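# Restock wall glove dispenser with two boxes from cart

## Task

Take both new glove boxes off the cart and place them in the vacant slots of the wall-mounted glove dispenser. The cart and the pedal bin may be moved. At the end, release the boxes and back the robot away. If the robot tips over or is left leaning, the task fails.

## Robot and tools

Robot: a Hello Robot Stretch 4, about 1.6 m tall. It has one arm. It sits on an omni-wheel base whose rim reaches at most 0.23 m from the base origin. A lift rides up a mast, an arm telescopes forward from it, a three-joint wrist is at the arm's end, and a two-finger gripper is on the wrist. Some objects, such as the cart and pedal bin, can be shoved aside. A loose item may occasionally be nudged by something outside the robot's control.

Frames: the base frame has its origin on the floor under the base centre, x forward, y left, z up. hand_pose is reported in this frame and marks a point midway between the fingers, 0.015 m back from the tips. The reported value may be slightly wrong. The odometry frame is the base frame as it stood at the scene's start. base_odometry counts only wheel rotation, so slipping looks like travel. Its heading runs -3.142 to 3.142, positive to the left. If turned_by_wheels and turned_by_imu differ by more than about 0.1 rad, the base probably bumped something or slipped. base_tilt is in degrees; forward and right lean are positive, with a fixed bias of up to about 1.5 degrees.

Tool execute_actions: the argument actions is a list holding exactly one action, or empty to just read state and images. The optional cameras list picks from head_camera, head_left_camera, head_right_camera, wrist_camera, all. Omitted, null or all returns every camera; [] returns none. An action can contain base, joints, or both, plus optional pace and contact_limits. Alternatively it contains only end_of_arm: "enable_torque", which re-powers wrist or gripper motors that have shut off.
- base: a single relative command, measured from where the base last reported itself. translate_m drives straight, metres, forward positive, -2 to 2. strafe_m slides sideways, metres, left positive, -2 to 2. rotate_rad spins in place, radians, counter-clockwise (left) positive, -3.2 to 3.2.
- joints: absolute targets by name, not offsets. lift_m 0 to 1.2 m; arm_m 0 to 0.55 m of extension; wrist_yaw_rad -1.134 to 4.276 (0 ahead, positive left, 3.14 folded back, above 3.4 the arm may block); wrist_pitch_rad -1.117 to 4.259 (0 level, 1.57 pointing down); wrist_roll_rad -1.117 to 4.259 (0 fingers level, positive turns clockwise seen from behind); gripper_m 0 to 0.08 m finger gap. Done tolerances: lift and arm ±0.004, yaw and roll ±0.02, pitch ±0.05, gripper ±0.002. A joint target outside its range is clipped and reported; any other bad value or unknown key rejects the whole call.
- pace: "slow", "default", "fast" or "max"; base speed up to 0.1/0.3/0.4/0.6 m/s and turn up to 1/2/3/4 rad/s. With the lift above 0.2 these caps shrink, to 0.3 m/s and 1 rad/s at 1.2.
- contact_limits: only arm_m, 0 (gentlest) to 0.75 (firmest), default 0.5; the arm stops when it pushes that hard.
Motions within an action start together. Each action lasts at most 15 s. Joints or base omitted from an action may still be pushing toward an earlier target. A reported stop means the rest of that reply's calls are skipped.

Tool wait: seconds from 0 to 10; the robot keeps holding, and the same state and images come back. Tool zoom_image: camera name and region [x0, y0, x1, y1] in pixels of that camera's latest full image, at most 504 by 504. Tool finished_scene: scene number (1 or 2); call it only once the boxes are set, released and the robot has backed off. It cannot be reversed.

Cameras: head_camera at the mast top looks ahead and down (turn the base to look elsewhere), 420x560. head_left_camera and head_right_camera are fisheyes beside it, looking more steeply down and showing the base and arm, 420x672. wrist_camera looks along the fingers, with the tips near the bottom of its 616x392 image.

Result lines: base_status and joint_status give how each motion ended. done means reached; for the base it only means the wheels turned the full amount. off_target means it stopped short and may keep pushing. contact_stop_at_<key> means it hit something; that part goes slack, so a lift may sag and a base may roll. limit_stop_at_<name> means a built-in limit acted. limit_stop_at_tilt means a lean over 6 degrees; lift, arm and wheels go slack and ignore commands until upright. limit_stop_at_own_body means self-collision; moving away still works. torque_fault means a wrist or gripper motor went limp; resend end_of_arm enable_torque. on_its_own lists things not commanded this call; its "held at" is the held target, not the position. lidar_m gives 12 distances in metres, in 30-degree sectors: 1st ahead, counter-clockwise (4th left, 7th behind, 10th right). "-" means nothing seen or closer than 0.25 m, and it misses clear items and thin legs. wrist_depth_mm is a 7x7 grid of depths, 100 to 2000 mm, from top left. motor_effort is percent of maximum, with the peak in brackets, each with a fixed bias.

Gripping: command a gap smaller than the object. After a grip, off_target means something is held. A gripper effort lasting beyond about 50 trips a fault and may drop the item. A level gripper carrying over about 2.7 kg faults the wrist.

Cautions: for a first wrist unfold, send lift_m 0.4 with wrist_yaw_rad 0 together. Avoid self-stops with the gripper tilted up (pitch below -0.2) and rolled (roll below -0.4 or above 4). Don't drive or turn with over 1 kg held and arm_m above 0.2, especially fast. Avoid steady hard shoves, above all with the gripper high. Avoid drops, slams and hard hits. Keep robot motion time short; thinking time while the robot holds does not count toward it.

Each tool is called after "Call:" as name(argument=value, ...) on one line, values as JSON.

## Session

Call:
execute_actions(actions=[])

Scene clock: 0.00 s.
base_odometry: x=+0.000 y=+0.000 heading=+0.000 (m, m, rad; odometry frame)
turned_by_wheels: +0.000 (rad since the last result)
turned_by_imu: +0.000 (rad since the last result)
base_tilt: forward=+0.1 right=+0.0 (deg)
lidar_m: 2.30 2.06 1.04 1.04 1.17 1.97 1.90 2.13 2.08 2.06 1.86 2.41
base_status: not commanded
joint_positions: lift_m=+0.279 arm_m=-0.001 wrist_yaw_rad=+3.091 wrist_pitch_rad=+0.002 wrist_roll_rad=+0.018 gripper_m=+0.040
joint_status: not commanded
motor_effort: lift_m=+21 arm_m=-1 wrist_yaw_rad=+0 wrist_pitch_rad=-9 wrist_roll_rad=-1 gripper_m=+0 wheel_0=+0 wheel_1=-1 wheel_2=+0 (%)
hand_pose: x=-0.0380 y=+0.0980 z=+0.4565 quat_wxyz=(+0.025, -0.001, +0.009, +1.000) (m; base frame)
wrist_depth_mm: - 148 - - - - - / - 147 - - - - - / - 123 172 - - - - / 107 139 211 - - - - / 144 - - - - - - / 1808 - 1983 - - 1921 - / 1160 1366 112 1281 138 1464 1308
pictures: head_camera, head_left_camera, head_right_camera, wrist_camera
Images, in order (width x height): head_camera 420x560, head_left_camera 420x672, head_right_camera 420x672, wrist_camera 616x392.

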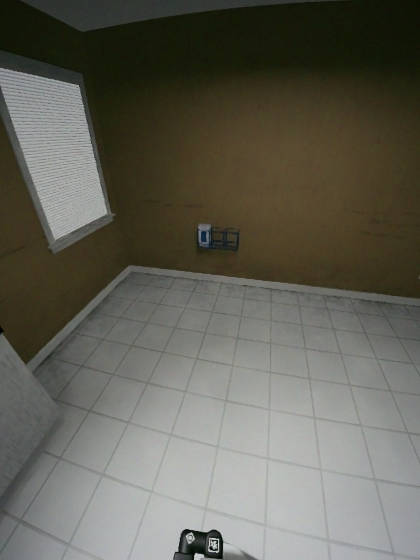

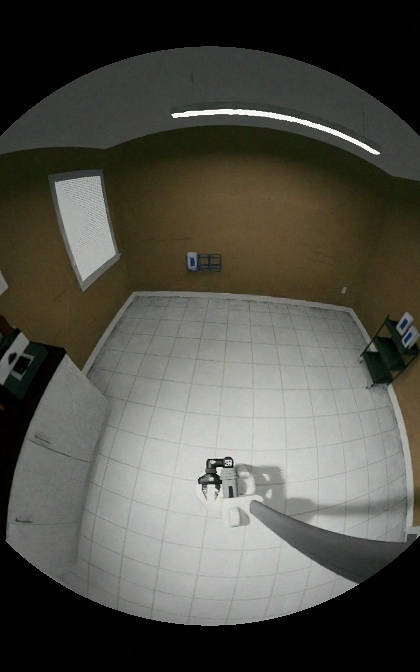

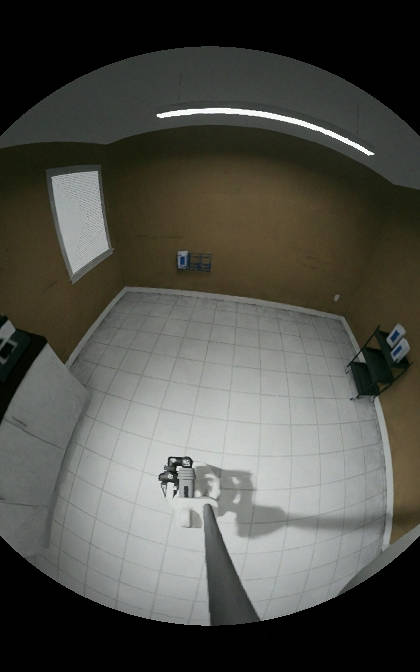

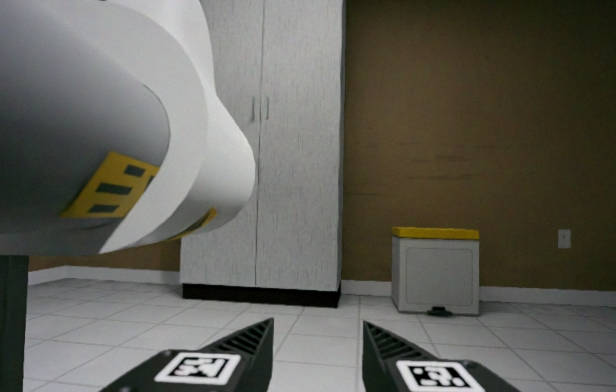

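Call:
execute_actions(actions=[{"base":{"rotate_rad":-1.8},"joints":{"lift_m":0.75,"wrist_yaw_rad":0,"gripper_m":0.08},"pace":"fast"}], cameras=[])

Call:
execute_actions(actions=[{"base":{"strafe_m":1.2},"pace":"fast"}], cameras=[])

Call:
execute_actions(actions=[{"base":{"translate_m":0.6},"pace":"fast"}], cameras=["wrist_camera","head_camera"])

Scene clock: 13.77 s.
base_odometry: x=+0.000 y=+0.000 heading=-1.799 (m, m, rad; odometry frame)
turned_by_wheels: -1.799 (rad since the last result)
turned_by_imu: -1.763 (rad since the last result)
base_tilt: forward=-0.1 right=+0.0 (deg)
lidar_m: 2.06 1.86 2.54 2.30 2.33 1.12 1.04 1.06 1.41 1.90 1.95 2.19
base_status: done
joint_positions: lift_m=+0.750 arm_m=-0.001 wrist_yaw_rad=+0.001 wrist_pitch_rad=+0.002 wrist_roll_rad=+0.018 gripper_m=+0.080
joint_status: all done
motor_effort: lift_m=+22(24) arm_m=-1(1) wrist_yaw_rad=-3(6) wrist_pitch_rad=-9(9) wrist_roll_rad=-1(3) gripper_m=+1(0) wheel_0=+2(10) wheel_1=+3(13) wheel_2=+2(8) (%)
hand_pose: x=+0.3827 y=-0.0873 z=+0.9277 quat_wxyz=(+1.000, +0.009, +0.001, +0.000) (m; base frame)
wrist_depth_mm: 1921 1863 1921 1921 - 1921 1983 / 1921 1983 1921 1983 - 1921 1921 / 1983 1863 1863 1863 1983 - 1921 / 1863 1863 1921 1863 - 1921 1921 / 1661 1983 1983 1983 1983 1863 1921 / 1756 1921 1808 1921 1921 1921 1921 / 1708 109 150 1863 1863 128 1921
pictures: none
No camera images: the call's "cameras" was empty. Leave "cameras" out to get every camera's image.

Scene clock: 18.00 s.
base_odometry: x=+1.169 y=-0.272 heading=-1.799 (m, m, rad; odometry frame)
turned_by_wheels: +0.000 (rad since the last result)
turned_by_imu: +0.002 (rad since the last result)
base_tilt: forward=+0.1 right=+0.1 (deg)
lidar_m: 1.58 1.81 1.26 1.17 1.12 1.64 1.71 1.30 1.52 3.09 2.97 2.12
base_status: done
joint_positions: lift_m=+0.750 arm_m=-0.001 wrist_yaw_rad=+0.000 wrist_pitch_rad=+0.002 wrist_roll_rad=+0.018 gripper_m=+0.080
joint_status: not commanded
motor_effort: lift_m=+22(23) arm_m=-1(1) wrist_yaw_rad=-1(3) wrist_pitch_rad=-9(9) wrist_roll_rad=-2(2) gripper_m=+2(1) wheel_0=+2(12) wheel_1=+0(15) wheel_2=+0(3) (%)
hand_pose: x=+0.3827 y=-0.0874 z=+0.9278 quat_wxyz=(+1.000, +0.009, +0.001, +0.000) (m; base frame)
wrist_depth_mm: 1808 1863 1921 1863 1921 1921 1921 / 1863 1863 1921 1863 1863 1983 1921 / 1863 1863 1863 1921 1808 1863 1921 / 1863 1808 1863 1921 1863 1921 1863 / 1808 1863 1808 1618 1921 1863 1983 / 1808 1863 1756 1756 1808 1863 1863 / 1808 109 150 1708 1808 128 1863
pictures: none
No camera images: the call's "cameras" was empty. Leave "cameras" out to get every camera's image.

Scene clock: 20.90 s.
base_odometry: x=+1.033 y=-0.856 heading=-1.799 (m, m, rad; odometry frame)
turned_by_wheels: +0.000 (rad since the last result)
turned_by_imu: +0.000 (rad since the last result)
base_tilt: forward=+0.1 right=+0.1 (deg)
lidar_m: 0.97 1.45 1.30 1.21 1.25 1.55 2.31 1.81 2.33 3.04 2.13 1.48
base_status: done
joint_positions: lift_m=+0.750 arm_m=-0.001 wrist_yaw_rad=+0.000 wrist_pitch_rad=+0.002 wrist_roll_rad=+0.018 gripper_m=+0.080
joint_status: not commanded
motor_effort: lift_m=+22(22) arm_m=-1(1) wrist_yaw_rad=-1(2) wrist_pitch_rad=-9(9) wrist_roll_rad=-2(2) gripper_m=+1(2) wheel_0=+2(8) wheel_1=+3(10) wheel_2=+1(13) (%)
hand_pose: x=+0.3827 y=-0.0874 z=+0.9278 quat_wxyz=(+1.000, +0.009, +0.001, +0.000) (m; base frame)
wrist_depth_mm: 1229 1255 1205 1255 1281 1255 1281 / 1205 1229 1205 1255 1255 1255 1255 / 1205 1205 1229 1205 1229 1255 1281 / 1229 1229 1229 1205 1229 1255 1255 / 1205 1229 1205 1229 1182 1229 1229 / 1182 1205 991 891 1205 1205 1229 / 1182 109 150 768 768 128 1229
pictures: head_camera, wrist_camera
Images, in order (width x height): head_camera 420x560, wrist_camera 616x392.

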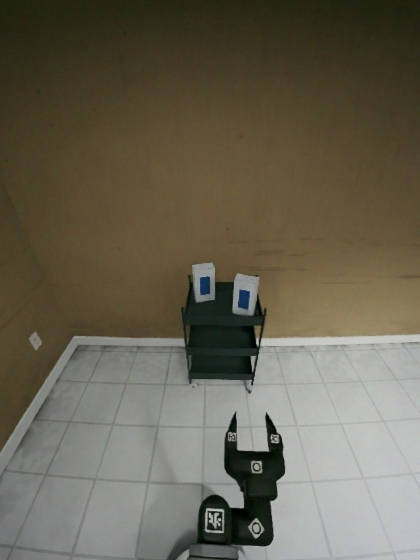

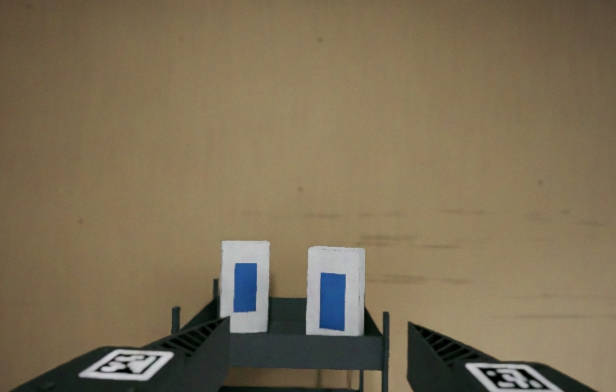

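Call:
execute_actions(actions=[{"base":{"rotate_rad":0.03},"joints":{"lift_m":1.04,"wrist_pitch_rad":1.57,"wrist_roll_rad":1.57},"pace":"fast"}], cameras=[])

Call:
execute_actions(actions=[{"base":{"translate_m":0.5},"joints":{"arm_m":0.48},"pace":"fast"}], cameras=[])

Call:
execute_actions(actions=[{"base":{"strafe_m":-0.05}}], cameras=["wrist_camera","head_right_camera"])

Scene clock: 30.53 s.
base_odometry: x=+1.033 y=-0.856 heading=-1.769 (m, m, rad; odometry frame)
turned_by_wheels: +0.030 (rad since the last result)
turned_by_imu: +0.029 (rad since the last result)
base_tilt: forward=+0.0 right=+0.0 (deg)
lidar_m: 0.98 1.46 1.26 1.20 1.24 1.63 2.32 1.82 2.40 3.04 2.03 1.02
base_status: done
joint_positions: lift_m=+1.040 arm_m=-0.001 wrist_yaw_rad=+0.000 wrist_pitch_rad=+1.570 wrist_roll_rad=+1.570 gripper_m=+0.080
joint_status: all done
motor_effort: lift_m=+22(27) arm_m=-1(1) wrist_yaw_rad=+2(1) wrist_pitch_rad=+1(8) wrist_roll_rad=+0(6) gripper_m=+3(2) wheel_0=-2(4) wheel_1=-1(6) wheel_2=-1(5) (%)
hand_pose: x=+0.1702 y=-0.0874 z=+1.0054 quat_wxyz=(+0.501, +0.500, +0.500, -0.499) (m; base frame)
wrist_depth_mm: 1255 1255 1255 1229 1182 1229 1160 / 1255 1229 1205 1182 1182 1182 1160 / 1205 1205 1205 1205 1182 1160 1205 / 1182 1205 1182 1182 1160 1182 1160 / 1229 1182 1182 976 960 647 382 / 1205 1160 1182 1138 946 1138 1138 / 1182 109 151 1160 931 128 1118
pictures: none
No camera images: the call's "cameras" was empty. Leave "cameras" out to get every camera's image.

Scene clock: 33.47 s.
base_odometry: x=+0.935 y=-1.346 heading=-1.769 (m, m, rad; odometry frame)
turned_by_wheels: +0.000 (rad since the last result)
turned_by_imu: +0.000 (rad since the last result)
base_tilt: forward=+0.1 right=+0.0 (deg)
lidar_m: 0.46 0.50 1.27 1.21 1.27 1.75 2.73 2.33 3.12 3.08 1.36 0.51
base_status: done
joint_positions: lift_m=+1.040 arm_m=+0.479 wrist_yaw_rad=+0.000 wrist_pitch_rad=+1.570 wrist_roll_rad=+1.570 gripper_m=+0.080
joint_status: all done
motor_effort: lift_m=+22(22) arm_m=+6(8) wrist_yaw_rad=-1(1) wrist_pitch_rad=+0(0) wrist_roll_rad=-2(0) gripper_m=+2(1) wheel_0=+1(7) wheel_1=+3(9) wheel_2=+2(9) (%)
hand_pose: x=+0.6501 y=-0.0874 z=+1.0054 quat_wxyz=(+0.501, +0.500, +0.500, -0.499) (m; base frame)
wrist_depth_mm: 366 530 1008 1205 1205 1205 1205 / 362 504 1042 1182 1160 1182 1182 / 368 508 504 496 256 1182 1160 / 366 508 500 496 256 1182 1160 / 368 521 500 496 254 991 946 / 370 517 492 488 484 1042 931 / 370 109 150 484 484 128 904
pictures: none
No camera images: the call's "cameras" was empty. Leave "cameras" out to get every camera's image.

Scene clock: 34.57 s.
base_odometry: x=+0.886 y=-1.337 heading=-1.769 (m, m, rad; odometry frame)
turned_by_wheels: +0.000 (rad since the last result)
turned_by_imu: +0.000 (rad since the last result)
base_tilt: forward=+0.1 right=+0.1 (deg)
lidar_m: 0.47 0.52 1.28 1.26 1.32 1.81 2.47 2.29 3.08 3.02 1.33 0.48
base_status: done
joint_positions: lift_m=+1.040 arm_m=+0.479 wrist_yaw_rad=+0.000 wrist_pitch_rad=+1.570 wrist_roll_rad=+1.570 gripper_m=+0.080
joint_status: not commanded
motor_effort: lift_m=+22(22) arm_m=+6(6) wrist_yaw_rad=-1(2) wrist_pitch_rad=+0(1) wrist_roll_rad=-1(1) gripper_m=+1(1) wheel_0=+2(10) wheel_1=-2(13) wheel_2=+0(1) (%)
hand_pose: x=+0.6501 y=-0.0874 z=+1.0054 quat_wxyz=(+0.501, +0.500, +0.500, -0.499) (m; base frame)
wrist_depth_mm: 366 544 1008 1229 1205 1229 1205 / 366 539 1025 1205 1182 1205 1182 / 368 512 904 1182 1182 1160 1182 / 368 512 500 496 255 1182 1160 / 368 508 500 492 253 976 931 / 370 508 492 253 252 1042 904 / 373 109 150 488 250 128 917
pictures: head_right_camera, wrist_camera
Images, in order (width x height): head_right_camera 420x672, wrist_camera 616x392.

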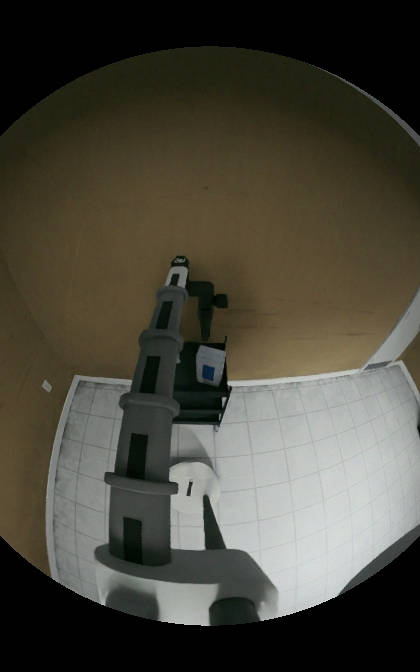

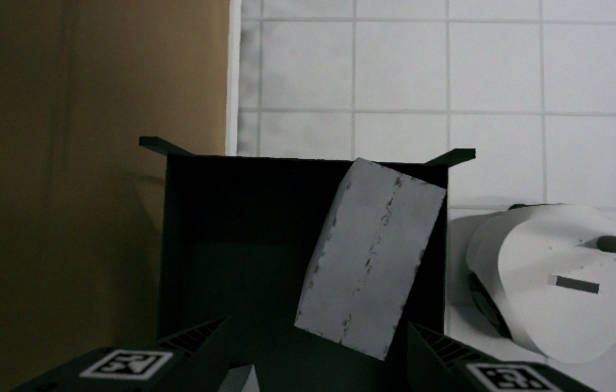

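Call:
execute_actions(actions=[{"base":{"strafe_m":-0.023},"joints":{"arm_m":0.445,"wrist_roll_rad":1.92,"lift_m":0.975}}], cameras=["wrist_camera"])

Scene clock: 39.40 s.
base_odometry: x=+0.863 y=-1.332 heading=-1.769 (m, m, rad; odometry frame)
turned_by_wheels: +0.000 (rad since the last result)
turned_by_imu: +0.000 (rad since the last result)
base_tilt: forward=+0.1 right=+0.1 (deg)
lidar_m: 0.47 0.52 1.29 1.28 1.35 1.84 2.37 2.31 3.11 3.01 1.30 0.52
base_status: done
joint_positions: lift_m=+0.975 arm_m=+0.446 wrist_yaw_rad=+0.000 wrist_pitch_rad=+1.570 wrist_roll_rad=+1.920 gripper_m=+0.080
joint_status: all done
motor_effort: lift_m=+18(22) arm_m=-6(7) wrist_yaw_rad=-1(1) wrist_pitch_rad=-1(0) wrist_roll_rad=-1(3) gripper_m=+1(2) wheel_0=+0(10) wheel_1=-2(13) wheel_2=+1(2) (%)
hand_pose: x=+0.6172 y=-0.0874 z=+0.9407 quat_wxyz=(+0.406, +0.579, +0.405, -0.579) (m; base frame)
wrist_depth_mm: 627 1060 1138 1138 1118 1138 1118 / 554 931 1118 1138 1138 1118 1118 / 517 809 1138 1098 1098 1118 891 / 480 707 1008 192 427 917 866 / 436 430 433 190 424 1060 878 / 415 430 427 189 421 1078 1042 / 394 109 151 187 186 128 1078
pictures: wrist_camera
Images, in order (width x height): wrist_camera 616x392.

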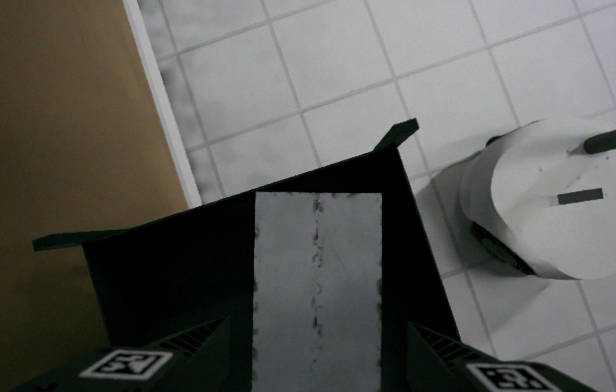

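Call:
execute_actions(actions=[{"joints":{"lift_m":0.926}}], cameras=[])

Call:
execute_actions(actions=[{"joints":{"gripper_m":0.03}}], cameras=[])

Call:
execute_actions(actions=[{"joints":{"lift_m":1.03}}], cameras=["wrist_camera"])

Call:
execute_actions(actions=[{"base":{"translate_m":-1.45},"joints":{"arm_m":0.15,"wrist_roll_rad":1.57}}], cameras=[])

Call:
execute_actions(actions=[{"base":{"rotate_rad":1.6},"pace":"slow"}], cameras=[])

Call:
execute_actions(actions=[{"base":{"translate_m":0.65},"joints":{"arm_m":0.3}}])

Scene clock: 59.57 s.
base_odometry: x=+0.863 y=-1.332 heading=-1.769 (m, m, rad; odometry frame)
turned_by_wheels: +0.000 (rad since the last result)
turned_by_imu: +0.000 (rad since the last result)
base_tilt: forward=+0.0 right=+0.0 (deg)
lidar_m: 0.46 0.51 1.26 1.28 1.33 1.84 2.38 2.30 3.06 3.00 1.33 0.50
base_status: not commanded
joint_positions: lift_m=+0.926 arm_m=+0.446 wrist_yaw_rad=+0.000 wrist_pitch_rad=+1.570 wrist_roll_rad=+1.920 gripper_m=+0.080
joint_status: all done
motor_effort: lift_m=+18(17) arm_m=-6(6) wrist_yaw_rad=-1(1) wrist_pitch_rad=+0(0) wrist_roll_rad=+0(0) gripper_m=+0(0) wheel_0=+0(0) wheel_1=-2(2) wheel_2=+0(0) (%)
hand_pose: x=+0.6172 y=-0.0874 z=+0.8917 quat_wxyz=(+0.406, +0.579, +0.405, -0.579) (m; base frame)
wrist_depth_mm: 627 1025 1098 1078 1078 1060 1098 / 559 931 1098 1078 1078 1042 1060 / 517 820 1098 1098 1078 1042 831 / 477 691 392 142 345 917 820 / 355 387 382 142 141 1025 831 / 377 384 150 140 140 1025 1025 / 382 109 139 139 138 128 1025
pictures: none
No camera images: the call's "cameras" was empty. Leave "cameras" out to get every camera's image.

Scene clock: 60.57 s.
base_odometry: x=+0.863 y=-1.332 heading=-1.769 (m, m, rad; odometry frame)
turned_by_wheels: +0.000 (rad since the last result)
turned_by_imu: +0.000 (rad since the last result)
base_tilt: forward=+0.1 right=+0.1 (deg)
lidar_m: 0.49 0.50 1.27 1.28 1.35 1.84 2.41 2.30 3.10 3.01 1.31 0.49
base_status: not commanded
joint_positions: lift_m=+0.926 arm_m=+0.446 wrist_yaw_rad=+0.000 wrist_pitch_rad=+1.570 wrist_roll_rad=+1.920 gripper_m=+0.057
joint_status: gripper_m off_target (ended at +0.057, target +0.030)
on_its_own: gripper_m is held at +0.053, not at your +0.030, by its contact guard: the fingers met something
motor_effort: lift_m=+18(18) arm_m=-6(6) wrist_yaw_rad=-1(0) wrist_pitch_rad=+0(0) wrist_roll_rad=+0(1) gripper_m=-33(32) wheel_0=+0(0) wheel_1=-2(2) wheel_2=+0(0) (%)
hand_pose: x=+0.6172 y=-0.0874 z=+0.8917 quat_wxyz=(+0.406, +0.579, +0.405, -0.579) (m; base frame)
wrist_depth_mm: 627 1025 1078 1078 1078 1060 1042 / 559 931 1078 1098 1078 1098 1060 / 517 809 1078 1078 1078 1042 831 / 480 683 387 143 345 917 831 / 353 387 382 142 141 1042 820 / 379 379 382 140 140 1025 1060 / 382 327 133 139 138 366 1025
pictures: none
No camera images: the call's "cameras" was empty. Leave "cameras" out to get every camera's image.

Scene clock: 62.03 s.
base_odometry: x=+0.863 y=-1.332 heading=-1.769 (m, m, rad; odometry frame)
turned_by_wheels: +0.000 (rad since the last result)
turned_by_imu: +0.000 (rad since the last result)
base_tilt: forward=+0.1 right=+0.2 (deg)
lidar_m: 0.48 0.49 1.30 1.29 1.36 1.84 2.37 2.31 3.10 2.99 1.33 0.50
base_status: not commanded
joint_positions: lift_m=+1.030 arm_m=+0.446 wrist_yaw_rad=+0.000 wrist_pitch_rad=+1.570 wrist_roll_rad=+1.920 gripper_m=+0.057
joint_status: all done
on_its_own: gripper_m is held at +0.053, not at your +0.030, by its contact guard: the fingers met something
motor_effort: lift_m=+25(27) arm_m=-6(6) wrist_yaw_rad=+0(1) wrist_pitch_rad=+0(1) wrist_roll_rad=+0(1) gripper_m=-33(32) wheel_0=+0(0) wheel_1=-2(2) wheel_2=+0(0) (%)
hand_pose: x=+0.6172 y=-0.0874 z=+0.9952 quat_wxyz=(+0.406, +0.579, +0.405, -0.579) (m; base frame)
wrist_depth_mm: 627 1078 1182 1205 1205 1182 1182 / 559 917 1205 1205 1182 1160 1182 / 525 809 1182 1160 1160 1182 946 / 480 732 1060 144 484 946 946 / 442 488 492 142 142 1160 931 / 421 484 477 141 140 1138 1138 / 397 421 133 139 138 1182 1118
pictures: wrist_camera
Images, in order (width x height): wrist_camera 616x392.

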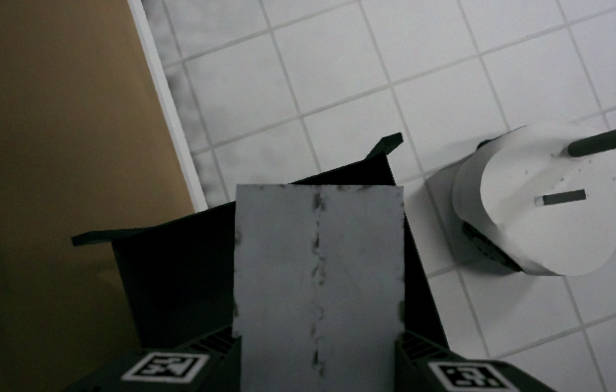

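Scene clock: 68.33 s.
base_odometry: x=+1.149 y=+0.089 heading=-1.769 (m, m, rad; odometry frame)
turned_by_wheels: +0.000 (rad since the last result)
turned_by_imu: +0.000 (rad since the last result)
base_tilt: forward=+0.0 right=+0.0 (deg)
lidar_m: 0.27 1.84 1.34 1.17 1.22 1.39 1.38 0.95 1.07 3.01 3.09 0.27
base_status: done
joint_positions: lift_m=+1.030 arm_m=+0.151 wrist_yaw_rad=+0.000 wrist_pitch_rad=+1.570 wrist_roll_rad=+1.570 gripper_m=+0.057
joint_status: all done
on_its_own: gripper_m is held at +0.053, not at your +0.030, by its contact guard: the fingers met something
motor_effort: lift_m=+25(25) arm_m=-6(8) wrist_yaw_rad=-1(1) wrist_pitch_rad=-1(2) wrist_roll_rad=-2(7) gripper_m=-32(32) wheel_0=-1(8) wheel_1=-3(9) wheel_2=+0(8) (%)
hand_pose: x=+0.3221 y=-0.0874 z=+0.9952 quat_wxyz=(+0.500, +0.500, +0.500, -0.500) (m; base frame)
wrist_depth_mm: 1229 1205 1205 1205 1229 1182 1138 / 1229 1182 1205 1182 1182 1160 1205 / 1205 1182 1182 1182 1160 1160 1160 / 1182 1205 1160 144 960 1118 1160 / 1182 1205 1182 143 142 917 1138 / 1182 1160 1182 141 141 931 1138 / 1182 1160 133 139 138 917 1160
pictures: none
No camera images: the call's "cameras" was empty. Leave "cameras" out to get every camera's image.

Scene clock: 71.20 s.
base_odometry: x=+1.149 y=+0.089 heading=-0.170 (m, m, rad; odometry frame)
turned_by_wheels: +1.599 (rad since the last result)
turned_by_imu: +1.566 (rad since the last result)
base_tilt: forward=+0.0 right=+0.0 (deg)
lidar_m: 0.27 1.24 1.39 1.37 0.97 1.09 3.06 3.13 2.46 1.90 1.79 0.28
base_status: done
joint_positions: lift_m=+1.030 arm_m=+0.151 wrist_yaw_rad=+0.000 wrist_pitch_rad=+1.570 wrist_roll_rad=+1.570 gripper_m=+0.057
joint_status: not commanded
on_its_own: gripper_m is held at +0.053, not at your +0.030, by its contact guard: the fingers met something
motor_effort: lift_m=+25(25) arm_m=-6(6) wrist_yaw_rad=+0(0) wrist_pitch_rad=+0(1) wrist_roll_rad=-1(3) gripper_m=-33(32) wheel_0=-3(7) wheel_1=-5(8) wheel_2=-2(6) (%)
hand_pose: x=+0.3222 y=-0.0874 z=+0.9952 quat_wxyz=(+0.500, +0.500, +0.500, -0.500) (m; base frame)
wrist_depth_mm: 1205 1229 1205 1205 1205 1205 1182 / 1205 1229 1182 1182 1182 1160 1182 / 1160 1205 1182 1182 1205 1160 1182 / 1182 1182 1182 144 960 1182 1138 / 1182 1182 1182 142 142 904 1118 / 1182 1182 1205 141 140 917 1138 / 1160 1138 133 139 138 917 1118
pictures: none
No camera images: the call's "cameras" was empty. Leave "cameras" out to get every camera's image.

Scene clock: 74.87 s.
base_odometry: x=+1.790 y=-0.020 heading=-0.170 (m, m, rad; odometry frame)
turned_by_wheels: +0.000 (rad since the last result)
turned_by_imu: +0.000 (rad since the last result)
base_tilt: forward=+0.0 right=+0.0 (deg)
lidar_m: 0.40 0.55 0.89 1.34 1.43 1.45 3.79 3.33 2.02 1.97 0.90 0.43
base_status: done
joint_positions: lift_m=+1.030 arm_m=+0.299 wrist_yaw_rad=+0.000 wrist_pitch_rad=+1.570 wrist_roll_rad=+1.570 gripper_m=+0.057
joint_status: all done
on_its_own: gripper_m is held at +0.053, not at your +0.030, by its contact guard: the fingers met something
motor_effort: lift_m=+25(25) arm_m=+6(7) wrist_yaw_rad=-1(0) wrist_pitch_rad=+0(4) wrist_roll_rad=-1(5) gripper_m=-32(31) wheel_0=+1(5) wheel_1=+3(11) wheel_2=+0(10) (%)
hand_pose: x=+0.4700 y=-0.0874 z=+0.9952 quat_wxyz=(+0.500, +0.500, +0.500, -0.500) (m; base frame)
wrist_depth_mm: 218 319 591 1205 1160 1182 1182 / 220 324 609 1205 1182 1182 1138 / 221 325 627 1205 1182 1182 1160 / 224 329 504 144 1160 1160 1138 / 224 334 512 143 143 917 931 / 226 338 477 141 141 946 917 / 227 281 133 140 138 904 1118
pictures: head_camera, head_left_camera, head_right_camera, wrist_camera
Images, in order (width x height): head_camera 420x560, head_left_camera 420x672, head_right_camera 420x672, wrist_camera 616x392.

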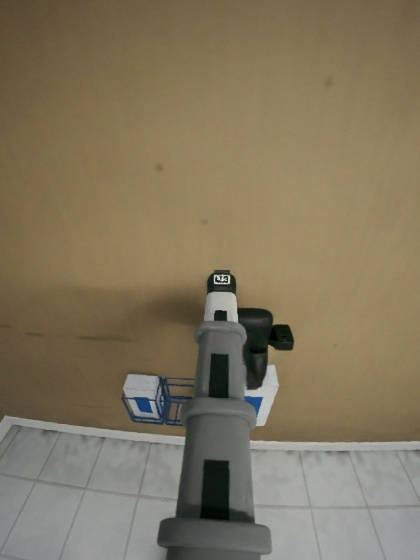

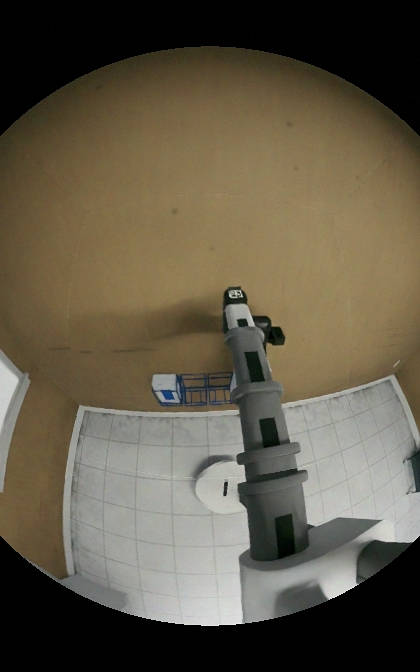

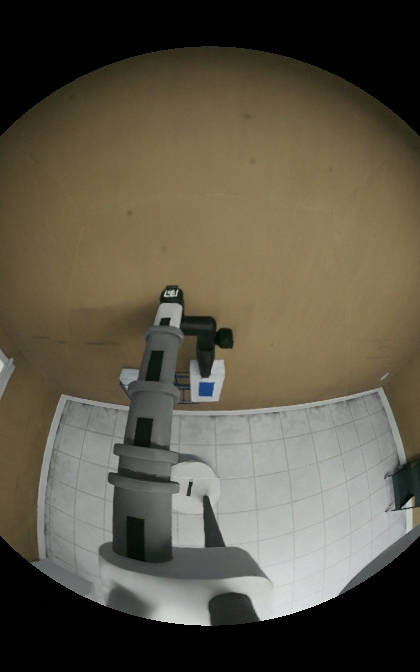

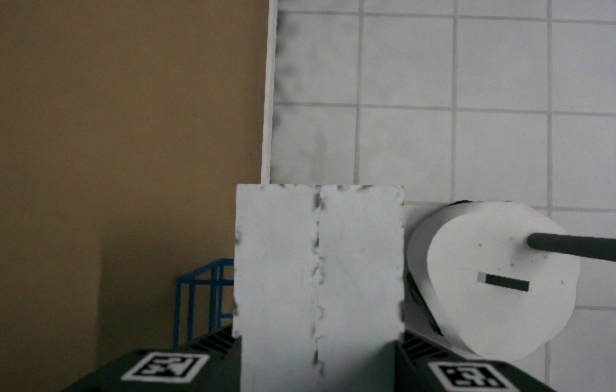

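Call:
execute_actions(actions=[{"base":{"rotate_rad":-0.04},"pace":"slow"}], cameras=[])

Call:
execute_actions(actions=[{"base":{"strafe_m":0.12},"pace":"slow"}], cameras=["wrist_camera"])

Scene clock: 81.93 s.
base_odometry: x=+1.790 y=-0.020 heading=-0.209 (m, m, rad; odometry frame)
turned_by_wheels: -0.039 (rad since the last result)
turned_by_imu: -0.039 (rad since the last result)
base_tilt: forward=-0.1 right=+0.1 (deg)
lidar_m: 0.41 0.51 0.88 1.32 1.40 1.45 2.70 3.49 2.04 1.99 0.93 0.42
base_status: done
joint_positions: lift_m=+1.030 arm_m=+0.299 wrist_yaw_rad=+0.000 wrist_pitch_rad=+1.570 wrist_roll_rad=+1.570 gripper_m=+0.057
joint_status: not commanded
on_its_own: gripper_m is held at +0.053, not at your +0.030, by its contact guard: the fingers met something
motor_effort: lift_m=+25(25) arm_m=+6(6) wrist_yaw_rad=+0(1) wrist_pitch_rad=+0(0) wrist_roll_rad=-2(2) gripper_m=-30(32) wheel_0=+3(5) wheel_1=+5(5) wheel_2=+1(6) (%)
hand_pose: x=+0.4700 y=-0.0874 z=+0.9952 quat_wxyz=(+0.500, +0.500, +0.500, -0.500) (m; base frame)
wrist_depth_mm: 231 342 647 1182 1205 1182 1182 / 231 343 654 1182 1182 1160 1160 / 231 345 668 1205 1182 1160 1160 / 231 345 517 147 1118 1138 1160 / 232 342 521 145 145 931 917 / 230 343 521 142 143 917 917 / 230 283 133 140 138 917 1138
pictures: none
No camera images: the call's "cameras" was empty. Leave "cameras" out to get every camera's image.

Scene clock: 84.27 s.
base_odometry: x=+1.815 y=+0.097 heading=-0.209 (m, m, rad; odometry frame)
turned_by_wheels: +0.000 (rad since the last result)
turned_by_imu: +0.000 (rad since the last result)
base_tilt: forward=+0.0 right=+0.0 (deg)
lidar_m: 0.42 0.54 0.86 1.21 1.24 1.43 2.39 3.64 2.17 2.10 0.94 0.43
base_status: done
joint_positions: lift_m=+1.030 arm_m=+0.299 wrist_yaw_rad=+0.000 wrist_pitch_rad=+1.570 wrist_roll_rad=+1.570 gripper_m=+0.057
joint_status: not commanded
on_its_own: gripper_m is held at +0.053, not at your +0.030, by its contact guard: the fingers met something
motor_effort: lift_m=+25(25) arm_m=+6(6) wrist_yaw_rad=+0(2) wrist_pitch_rad=+0(0) wrist_roll_rad=-3(2) gripper_m=-32(31) wheel_0=-2(8) wheel_1=+5(9) wheel_2=+0(1) (%)
hand_pose: x=+0.4700 y=-0.0874 z=+0.9952 quat_wxyz=(+0.500, +0.500, +0.500, -0.500) (m; base frame)
wrist_depth_mm: 224 334 647 1229 1182 1182 1182 / 226 334 640 1160 1205 1118 1182 / 226 336 647 1182 1160 1182 1160 / 226 338 508 144 1160 1182 1160 / 226 334 496 142 142 946 931 / 225 334 459 141 140 931 931 / 224 276 133 140 138 891 1118
pictures: wrist_camera
Images, in order (width x height): wrist_camera 616x392.

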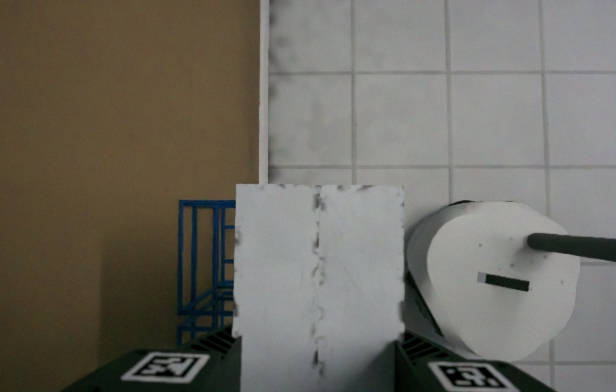

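Call:
execute_actions(actions=[{"base":{"strafe_m":0.008},"joints":{"arm_m":0.393,"wrist_pitch_rad":1.52,"lift_m":1.0},"pace":"slow","contact_limits":{"arm_m":0.2}}], cameras=["wrist_camera"])

Call:
execute_actions(actions=[{"joints":{"lift_m":0.935},"pace":"slow"}], cameras=["wrist_camera","head_right_camera"])

Call:
zoom_image(camera="head_right_camera", region=[130,310,270,430])

Scene clock: 95.53 s.
base_odometry: x=+1.816 y=+0.104 heading=-0.209 (m, m, rad; odometry frame)
turned_by_wheels: +0.000 (rad since the last result)
turned_by_imu: +0.000 (rad since the last result)
base_tilt: forward=+0.0 right=+0.0 (deg)
lidar_m: 0.51 0.53 0.86 1.19 1.26 1.41 2.37 3.68 2.19 2.09 0.92 0.54
base_status: done
joint_positions: lift_m=+1.000 arm_m=+0.392 wrist_yaw_rad=-0.001 wrist_pitch_rad=+1.522 wrist_roll_rad=+1.570 gripper_m=+0.057
joint_status: all done
on_its_own: gripper_m is held at +0.053, not at your +0.030, by its contact guard: the fingers met something
motor_effort: lift_m=+20(25) arm_m=+8(9) wrist_yaw_rad=+3(4) wrist_pitch_rad=-7(8) wrist_roll_rad=-1(1) gripper_m=-32(31) wheel_0=-4(7) wheel_1=+4(10) wheel_2=+0(1) (%)
contact_limits: arm_m 0.2
hand_pose: x=+0.5727 y=-0.0874 z=+0.9658 quat_wxyz=(+0.512, +0.512, +0.488, -0.488) (m; base frame)
wrist_depth_mm: 104 134 239 1060 1118 1138 1098 / 104 134 239 1060 1138 1118 1118 / 104 134 239 1060 1138 1118 1118 / 104 134 195 144 1138 1098 1098 / 104 134 195 143 143 917 866 / 104 133 194 141 141 946 866 / - 112 133 139 138 1060 854
pictures: wrist_camera
Images, in order (width x height): wrist_camera 616x392.

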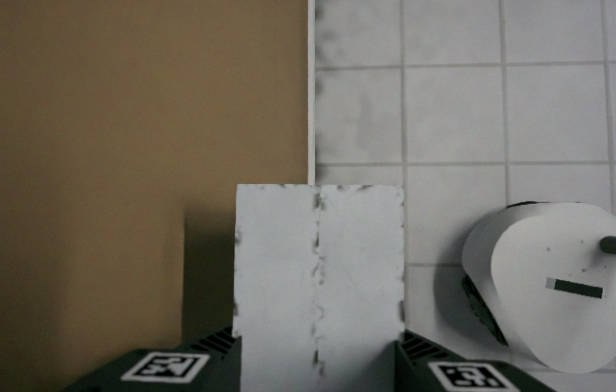

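Scene clock: 96.97 s.
base_odometry: x=+1.816 y=+0.105 heading=-0.209 (m, m, rad; odometry frame)
turned_by_wheels: +0.000 (rad since the last result)
turned_by_imu: +0.000 (rad since the last result)
base_tilt: forward=+0.1 right=+0.0 (deg)
lidar_m: 0.51 0.54 0.85 1.23 1.25 1.40 2.35 3.67 2.17 2.10 0.91 0.53
base_status: not commanded
joint_positions: lift_m=+0.935 arm_m=+0.392 wrist_yaw_rad=-0.002 wrist_pitch_rad=+1.522 wrist_roll_rad=+1.570 gripper_m=+0.057
joint_status: all done
on_its_own: gripper_m is held at +0.053, not at your +0.030, by its contact guard: the fingers met something
motor_effort: lift_m=+19(20) arm_m=+7(8) wrist_yaw_rad=+7(15) wrist_pitch_rad=-7(17) wrist_roll_rad=-1(2) gripper_m=-32(33) wheel_0=-2(4) wheel_1=+1(4) wheel_2=-4(5) (%)
hand_pose: x=+0.5728 y=-0.0874 z=+0.9010 quat_wxyz=(+0.512, +0.512, +0.487, -0.488) (m; base frame)
wrist_depth_mm: 105 134 239 1008 1078 1060 1060 / 105 135 240 991 1078 1060 1025 / 105 134 239 991 1078 1025 1042 / 104 134 196 143 1042 1025 1008 / 104 134 194 141 141 917 820 / 104 134 193 141 140 946 798 / - 112 133 140 138 1008 798
pictures: head_right_camera, wrist_camera
Images, in order (width x height): head_right_camera 420x672, wrist_camera 616x392.

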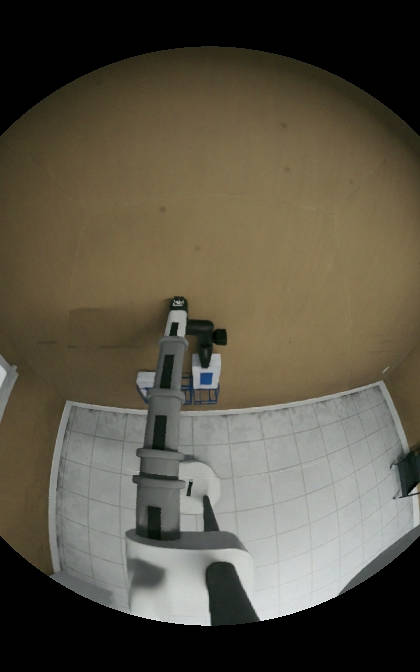

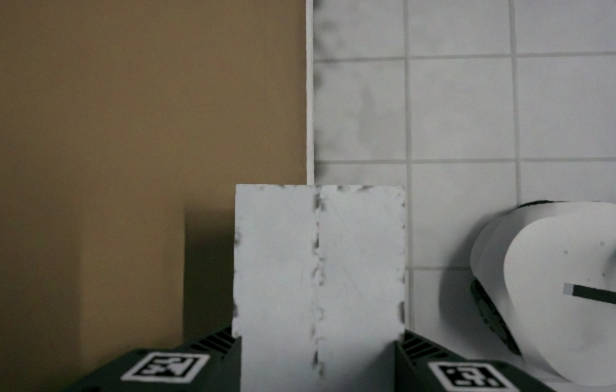

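Region (130, 310, 270, 430) of head_right_camera's 420x672 image, scaled by 3.600, with more detail than that image has; it fills the top 432 rows of this view, and the rest is white.

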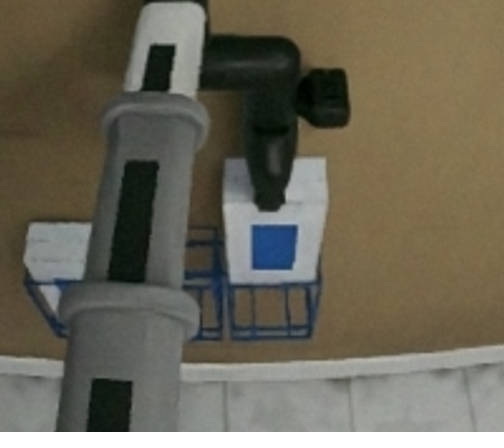

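Call:
execute_actions(actions=[{"joints":{"arm_m":0.386,"wrist_pitch_rad":1.51},"pace":"slow"}], cameras=[])

Call:
execute_actions(actions=[{"joints":{"lift_m":0.9},"pace":"slow"}], cameras=["wrist_camera","head_right_camera"])

Call:
zoom_image(camera="head_right_camera", region=[130,310,270,430])

Scene clock: 107.77 s.
base_odometry: x=+1.816 y=+0.105 heading=-0.209 (m, m, rad; odometry frame)
turned_by_wheels: +0.000 (rad since the last result)
turned_by_imu: +0.000 (rad since the last result)
base_tilt: forward=+0.0 right=+0.1 (deg)
lidar_m: 0.52 0.52 0.85 1.22 1.28 1.41 2.35 3.66 2.19 2.12 0.93 0.54
base_status: not commanded
joint_positions: lift_m=+0.935 arm_m=+0.387 wrist_yaw_rad=-0.001 wrist_pitch_rad=+1.511 wrist_roll_rad=+1.570 gripper_m=+0.057
joint_status: all done
on_its_own: gripper_m is held at +0.053, not at your +0.030, by its contact guard: the fingers met something
motor_effort: lift_m=+20(20) arm_m=-6(6) wrist_yaw_rad=+2(12) wrist_pitch_rad=-3(19) wrist_roll_rad=+0(1) gripper_m=-32(32) wheel_0=-2(2) wheel_1=+1(1) wheel_2=-4(3) (%)
hand_pose: x=+0.5707 y=-0.0874 z=+0.9010 quat_wxyz=(+0.515, +0.515, +0.485, -0.485) (m; base frame)
wrist_depth_mm: 107 138 241 976 1078 1078 1042 / 105 138 241 931 1078 1060 1025 / 105 138 240 946 1060 1042 1025 / 105 137 199 143 1042 1042 1008 / 105 138 198 141 141 976 798 / 107 137 197 141 140 960 798 / - 115 133 139 139 991 788
pictures: none
No camera images: the call's "cameras" was empty. Leave "cameras" out to get every camera's image.

Scene clock: 108.90 s.
base_odometry: x=+1.816 y=+0.105 heading=-0.209 (m, m, rad; odometry frame)
turned_by_wheels: +0.000 (rad since the last result)
turned_by_imu: +0.000 (rad since the last result)
base_tilt: forward=+0.1 right=-0.1 (deg)
lidar_m: 0.50 0.53 0.86 1.21 1.25 1.42 2.34 3.68 2.15 2.11 0.94 0.53
base_status: not commanded
joint_positions: lift_m=+0.900 arm_m=+0.387 wrist_yaw_rad=-0.001 wrist_pitch_rad=+1.511 wrist_roll_rad=+1.570 gripper_m=+0.057
joint_status: all done
on_its_own: gripper_m is held at +0.053, not at your +0.030, by its contact guard: the fingers met something
motor_effort: lift_m=+20(20) arm_m=-7(7) wrist_yaw_rad=+2(1) wrist_pitch_rad=-3(3) wrist_roll_rad=-1(1) gripper_m=-32(31) wheel_0=-2(2) wheel_1=+1(1) wheel_2=-4(4) (%)
hand_pose: x=+0.5707 y=-0.0874 z=+0.8660 quat_wxyz=(+0.515, +0.515, +0.485, -0.485) (m; base frame)
wrist_depth_mm: 107 138 241 946 1060 1042 991 / 105 138 242 917 1008 1008 1008 / 105 138 240 931 1042 1008 991 / 105 137 198 143 1008 991 976 / 107 138 198 142 141 946 768 / 107 137 197 140 140 991 750 / - 115 133 140 138 976 750
pictures: head_right_camera, wrist_camera
Images, in order (width x height): head_right_camera 420x672, wrist_camera 616x392.

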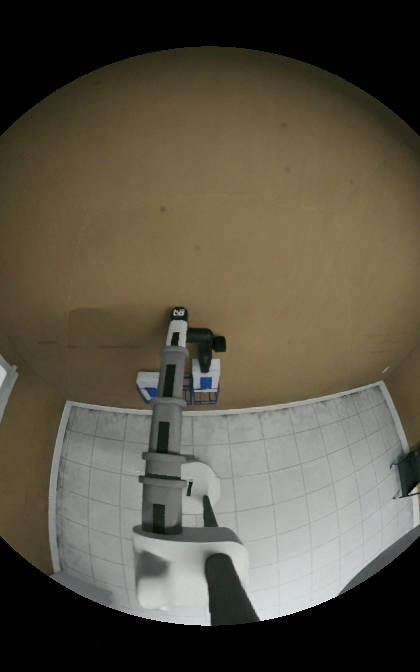

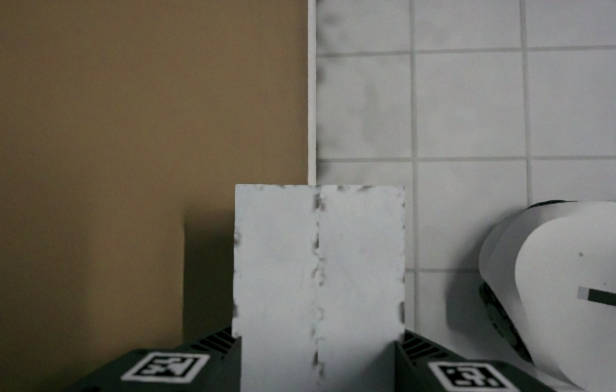

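Region (130, 310, 270, 430) of head_right_camera's 420x672 image, scaled by 3.600, with more detail than that image has; it fills the top 432 rows of this view, and the rest is white.

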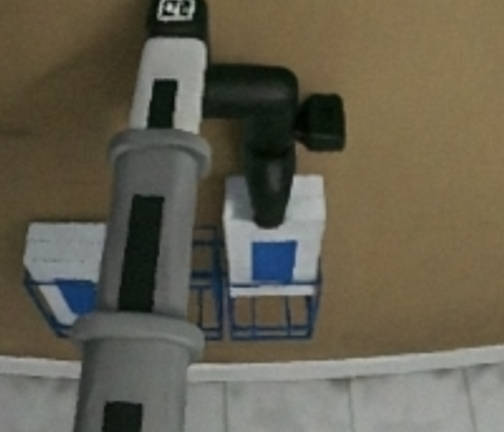

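Inside. Height maybe a bit lower; check on the way.

Call:
execute_actions(actions=[{"joints":{"lift_m":0.775},"pace":"slow"}], cameras=["wrist_camera","head_left_camera"])

Scene clock: 113.57 s.
base_odometry: x=+1.816 y=+0.105 heading=-0.209 (m, m, rad; odometry frame)
turned_by_wheels: +0.000 (rad since the last result)
turned_by_imu: +0.000 (rad since the last result)
base_tilt: forward=+0.1 right=-0.1 (deg)
lidar_m: 0.49 0.53 0.87 1.22 1.27 1.41 2.35 3.67 2.14 2.11 0.93 0.53
base_status: not commanded
joint_positions: lift_m=+0.775 arm_m=+0.387 wrist_yaw_rad=-0.001 wrist_pitch_rad=+1.511 wrist_roll_rad=+1.570 gripper_m=+0.057
joint_status: all done
on_its_own: gripper_m is held at +0.053, not at your +0.030, by its contact guard: the fingers met something
motor_effort: lift_m=+20(21) arm_m=-7(7) wrist_yaw_rad=+0(1) wrist_pitch_rad=-3(3) wrist_roll_rad=-2(1) gripper_m=-31(32) wheel_0=-2(2) wheel_1=+1(1) wheel_2=-4(4) (%)
hand_pose: x=+0.5708 y=-0.0874 z=+0.7410 quat_wxyz=(+0.515, +0.515, +0.485, -0.485) (m; base frame)
wrist_depth_mm: 107 137 240 842 917 904 878 / 107 138 241 820 904 878 866 / 105 138 242 820 904 891 854 / 105 137 195 143 866 866 854 / 107 137 192 141 141 866 647 / 107 137 190 140 140 866 634 / - 115 133 139 138 866 640
pictures: head_left_camera, wrist_camera
Images, in order (width x height): head_left_camera 420x672, wrist_camera 616x392.

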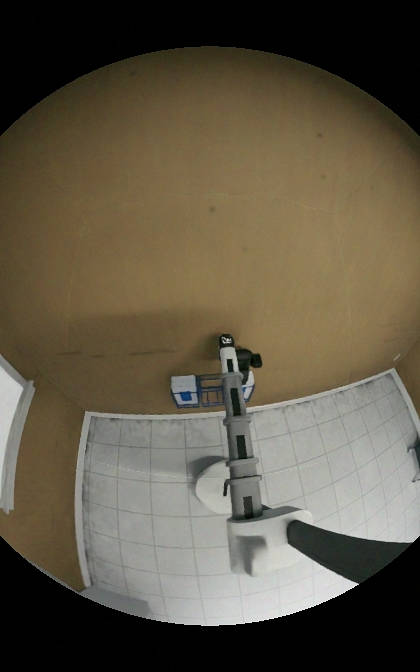

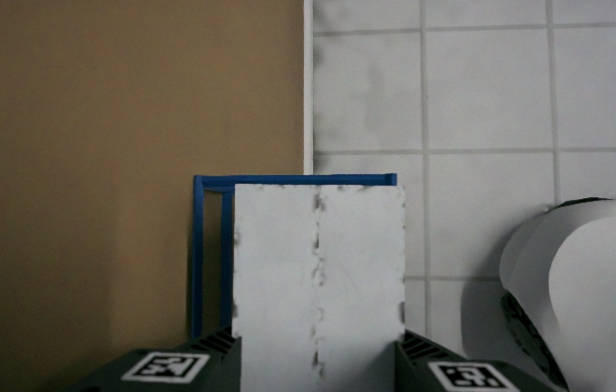

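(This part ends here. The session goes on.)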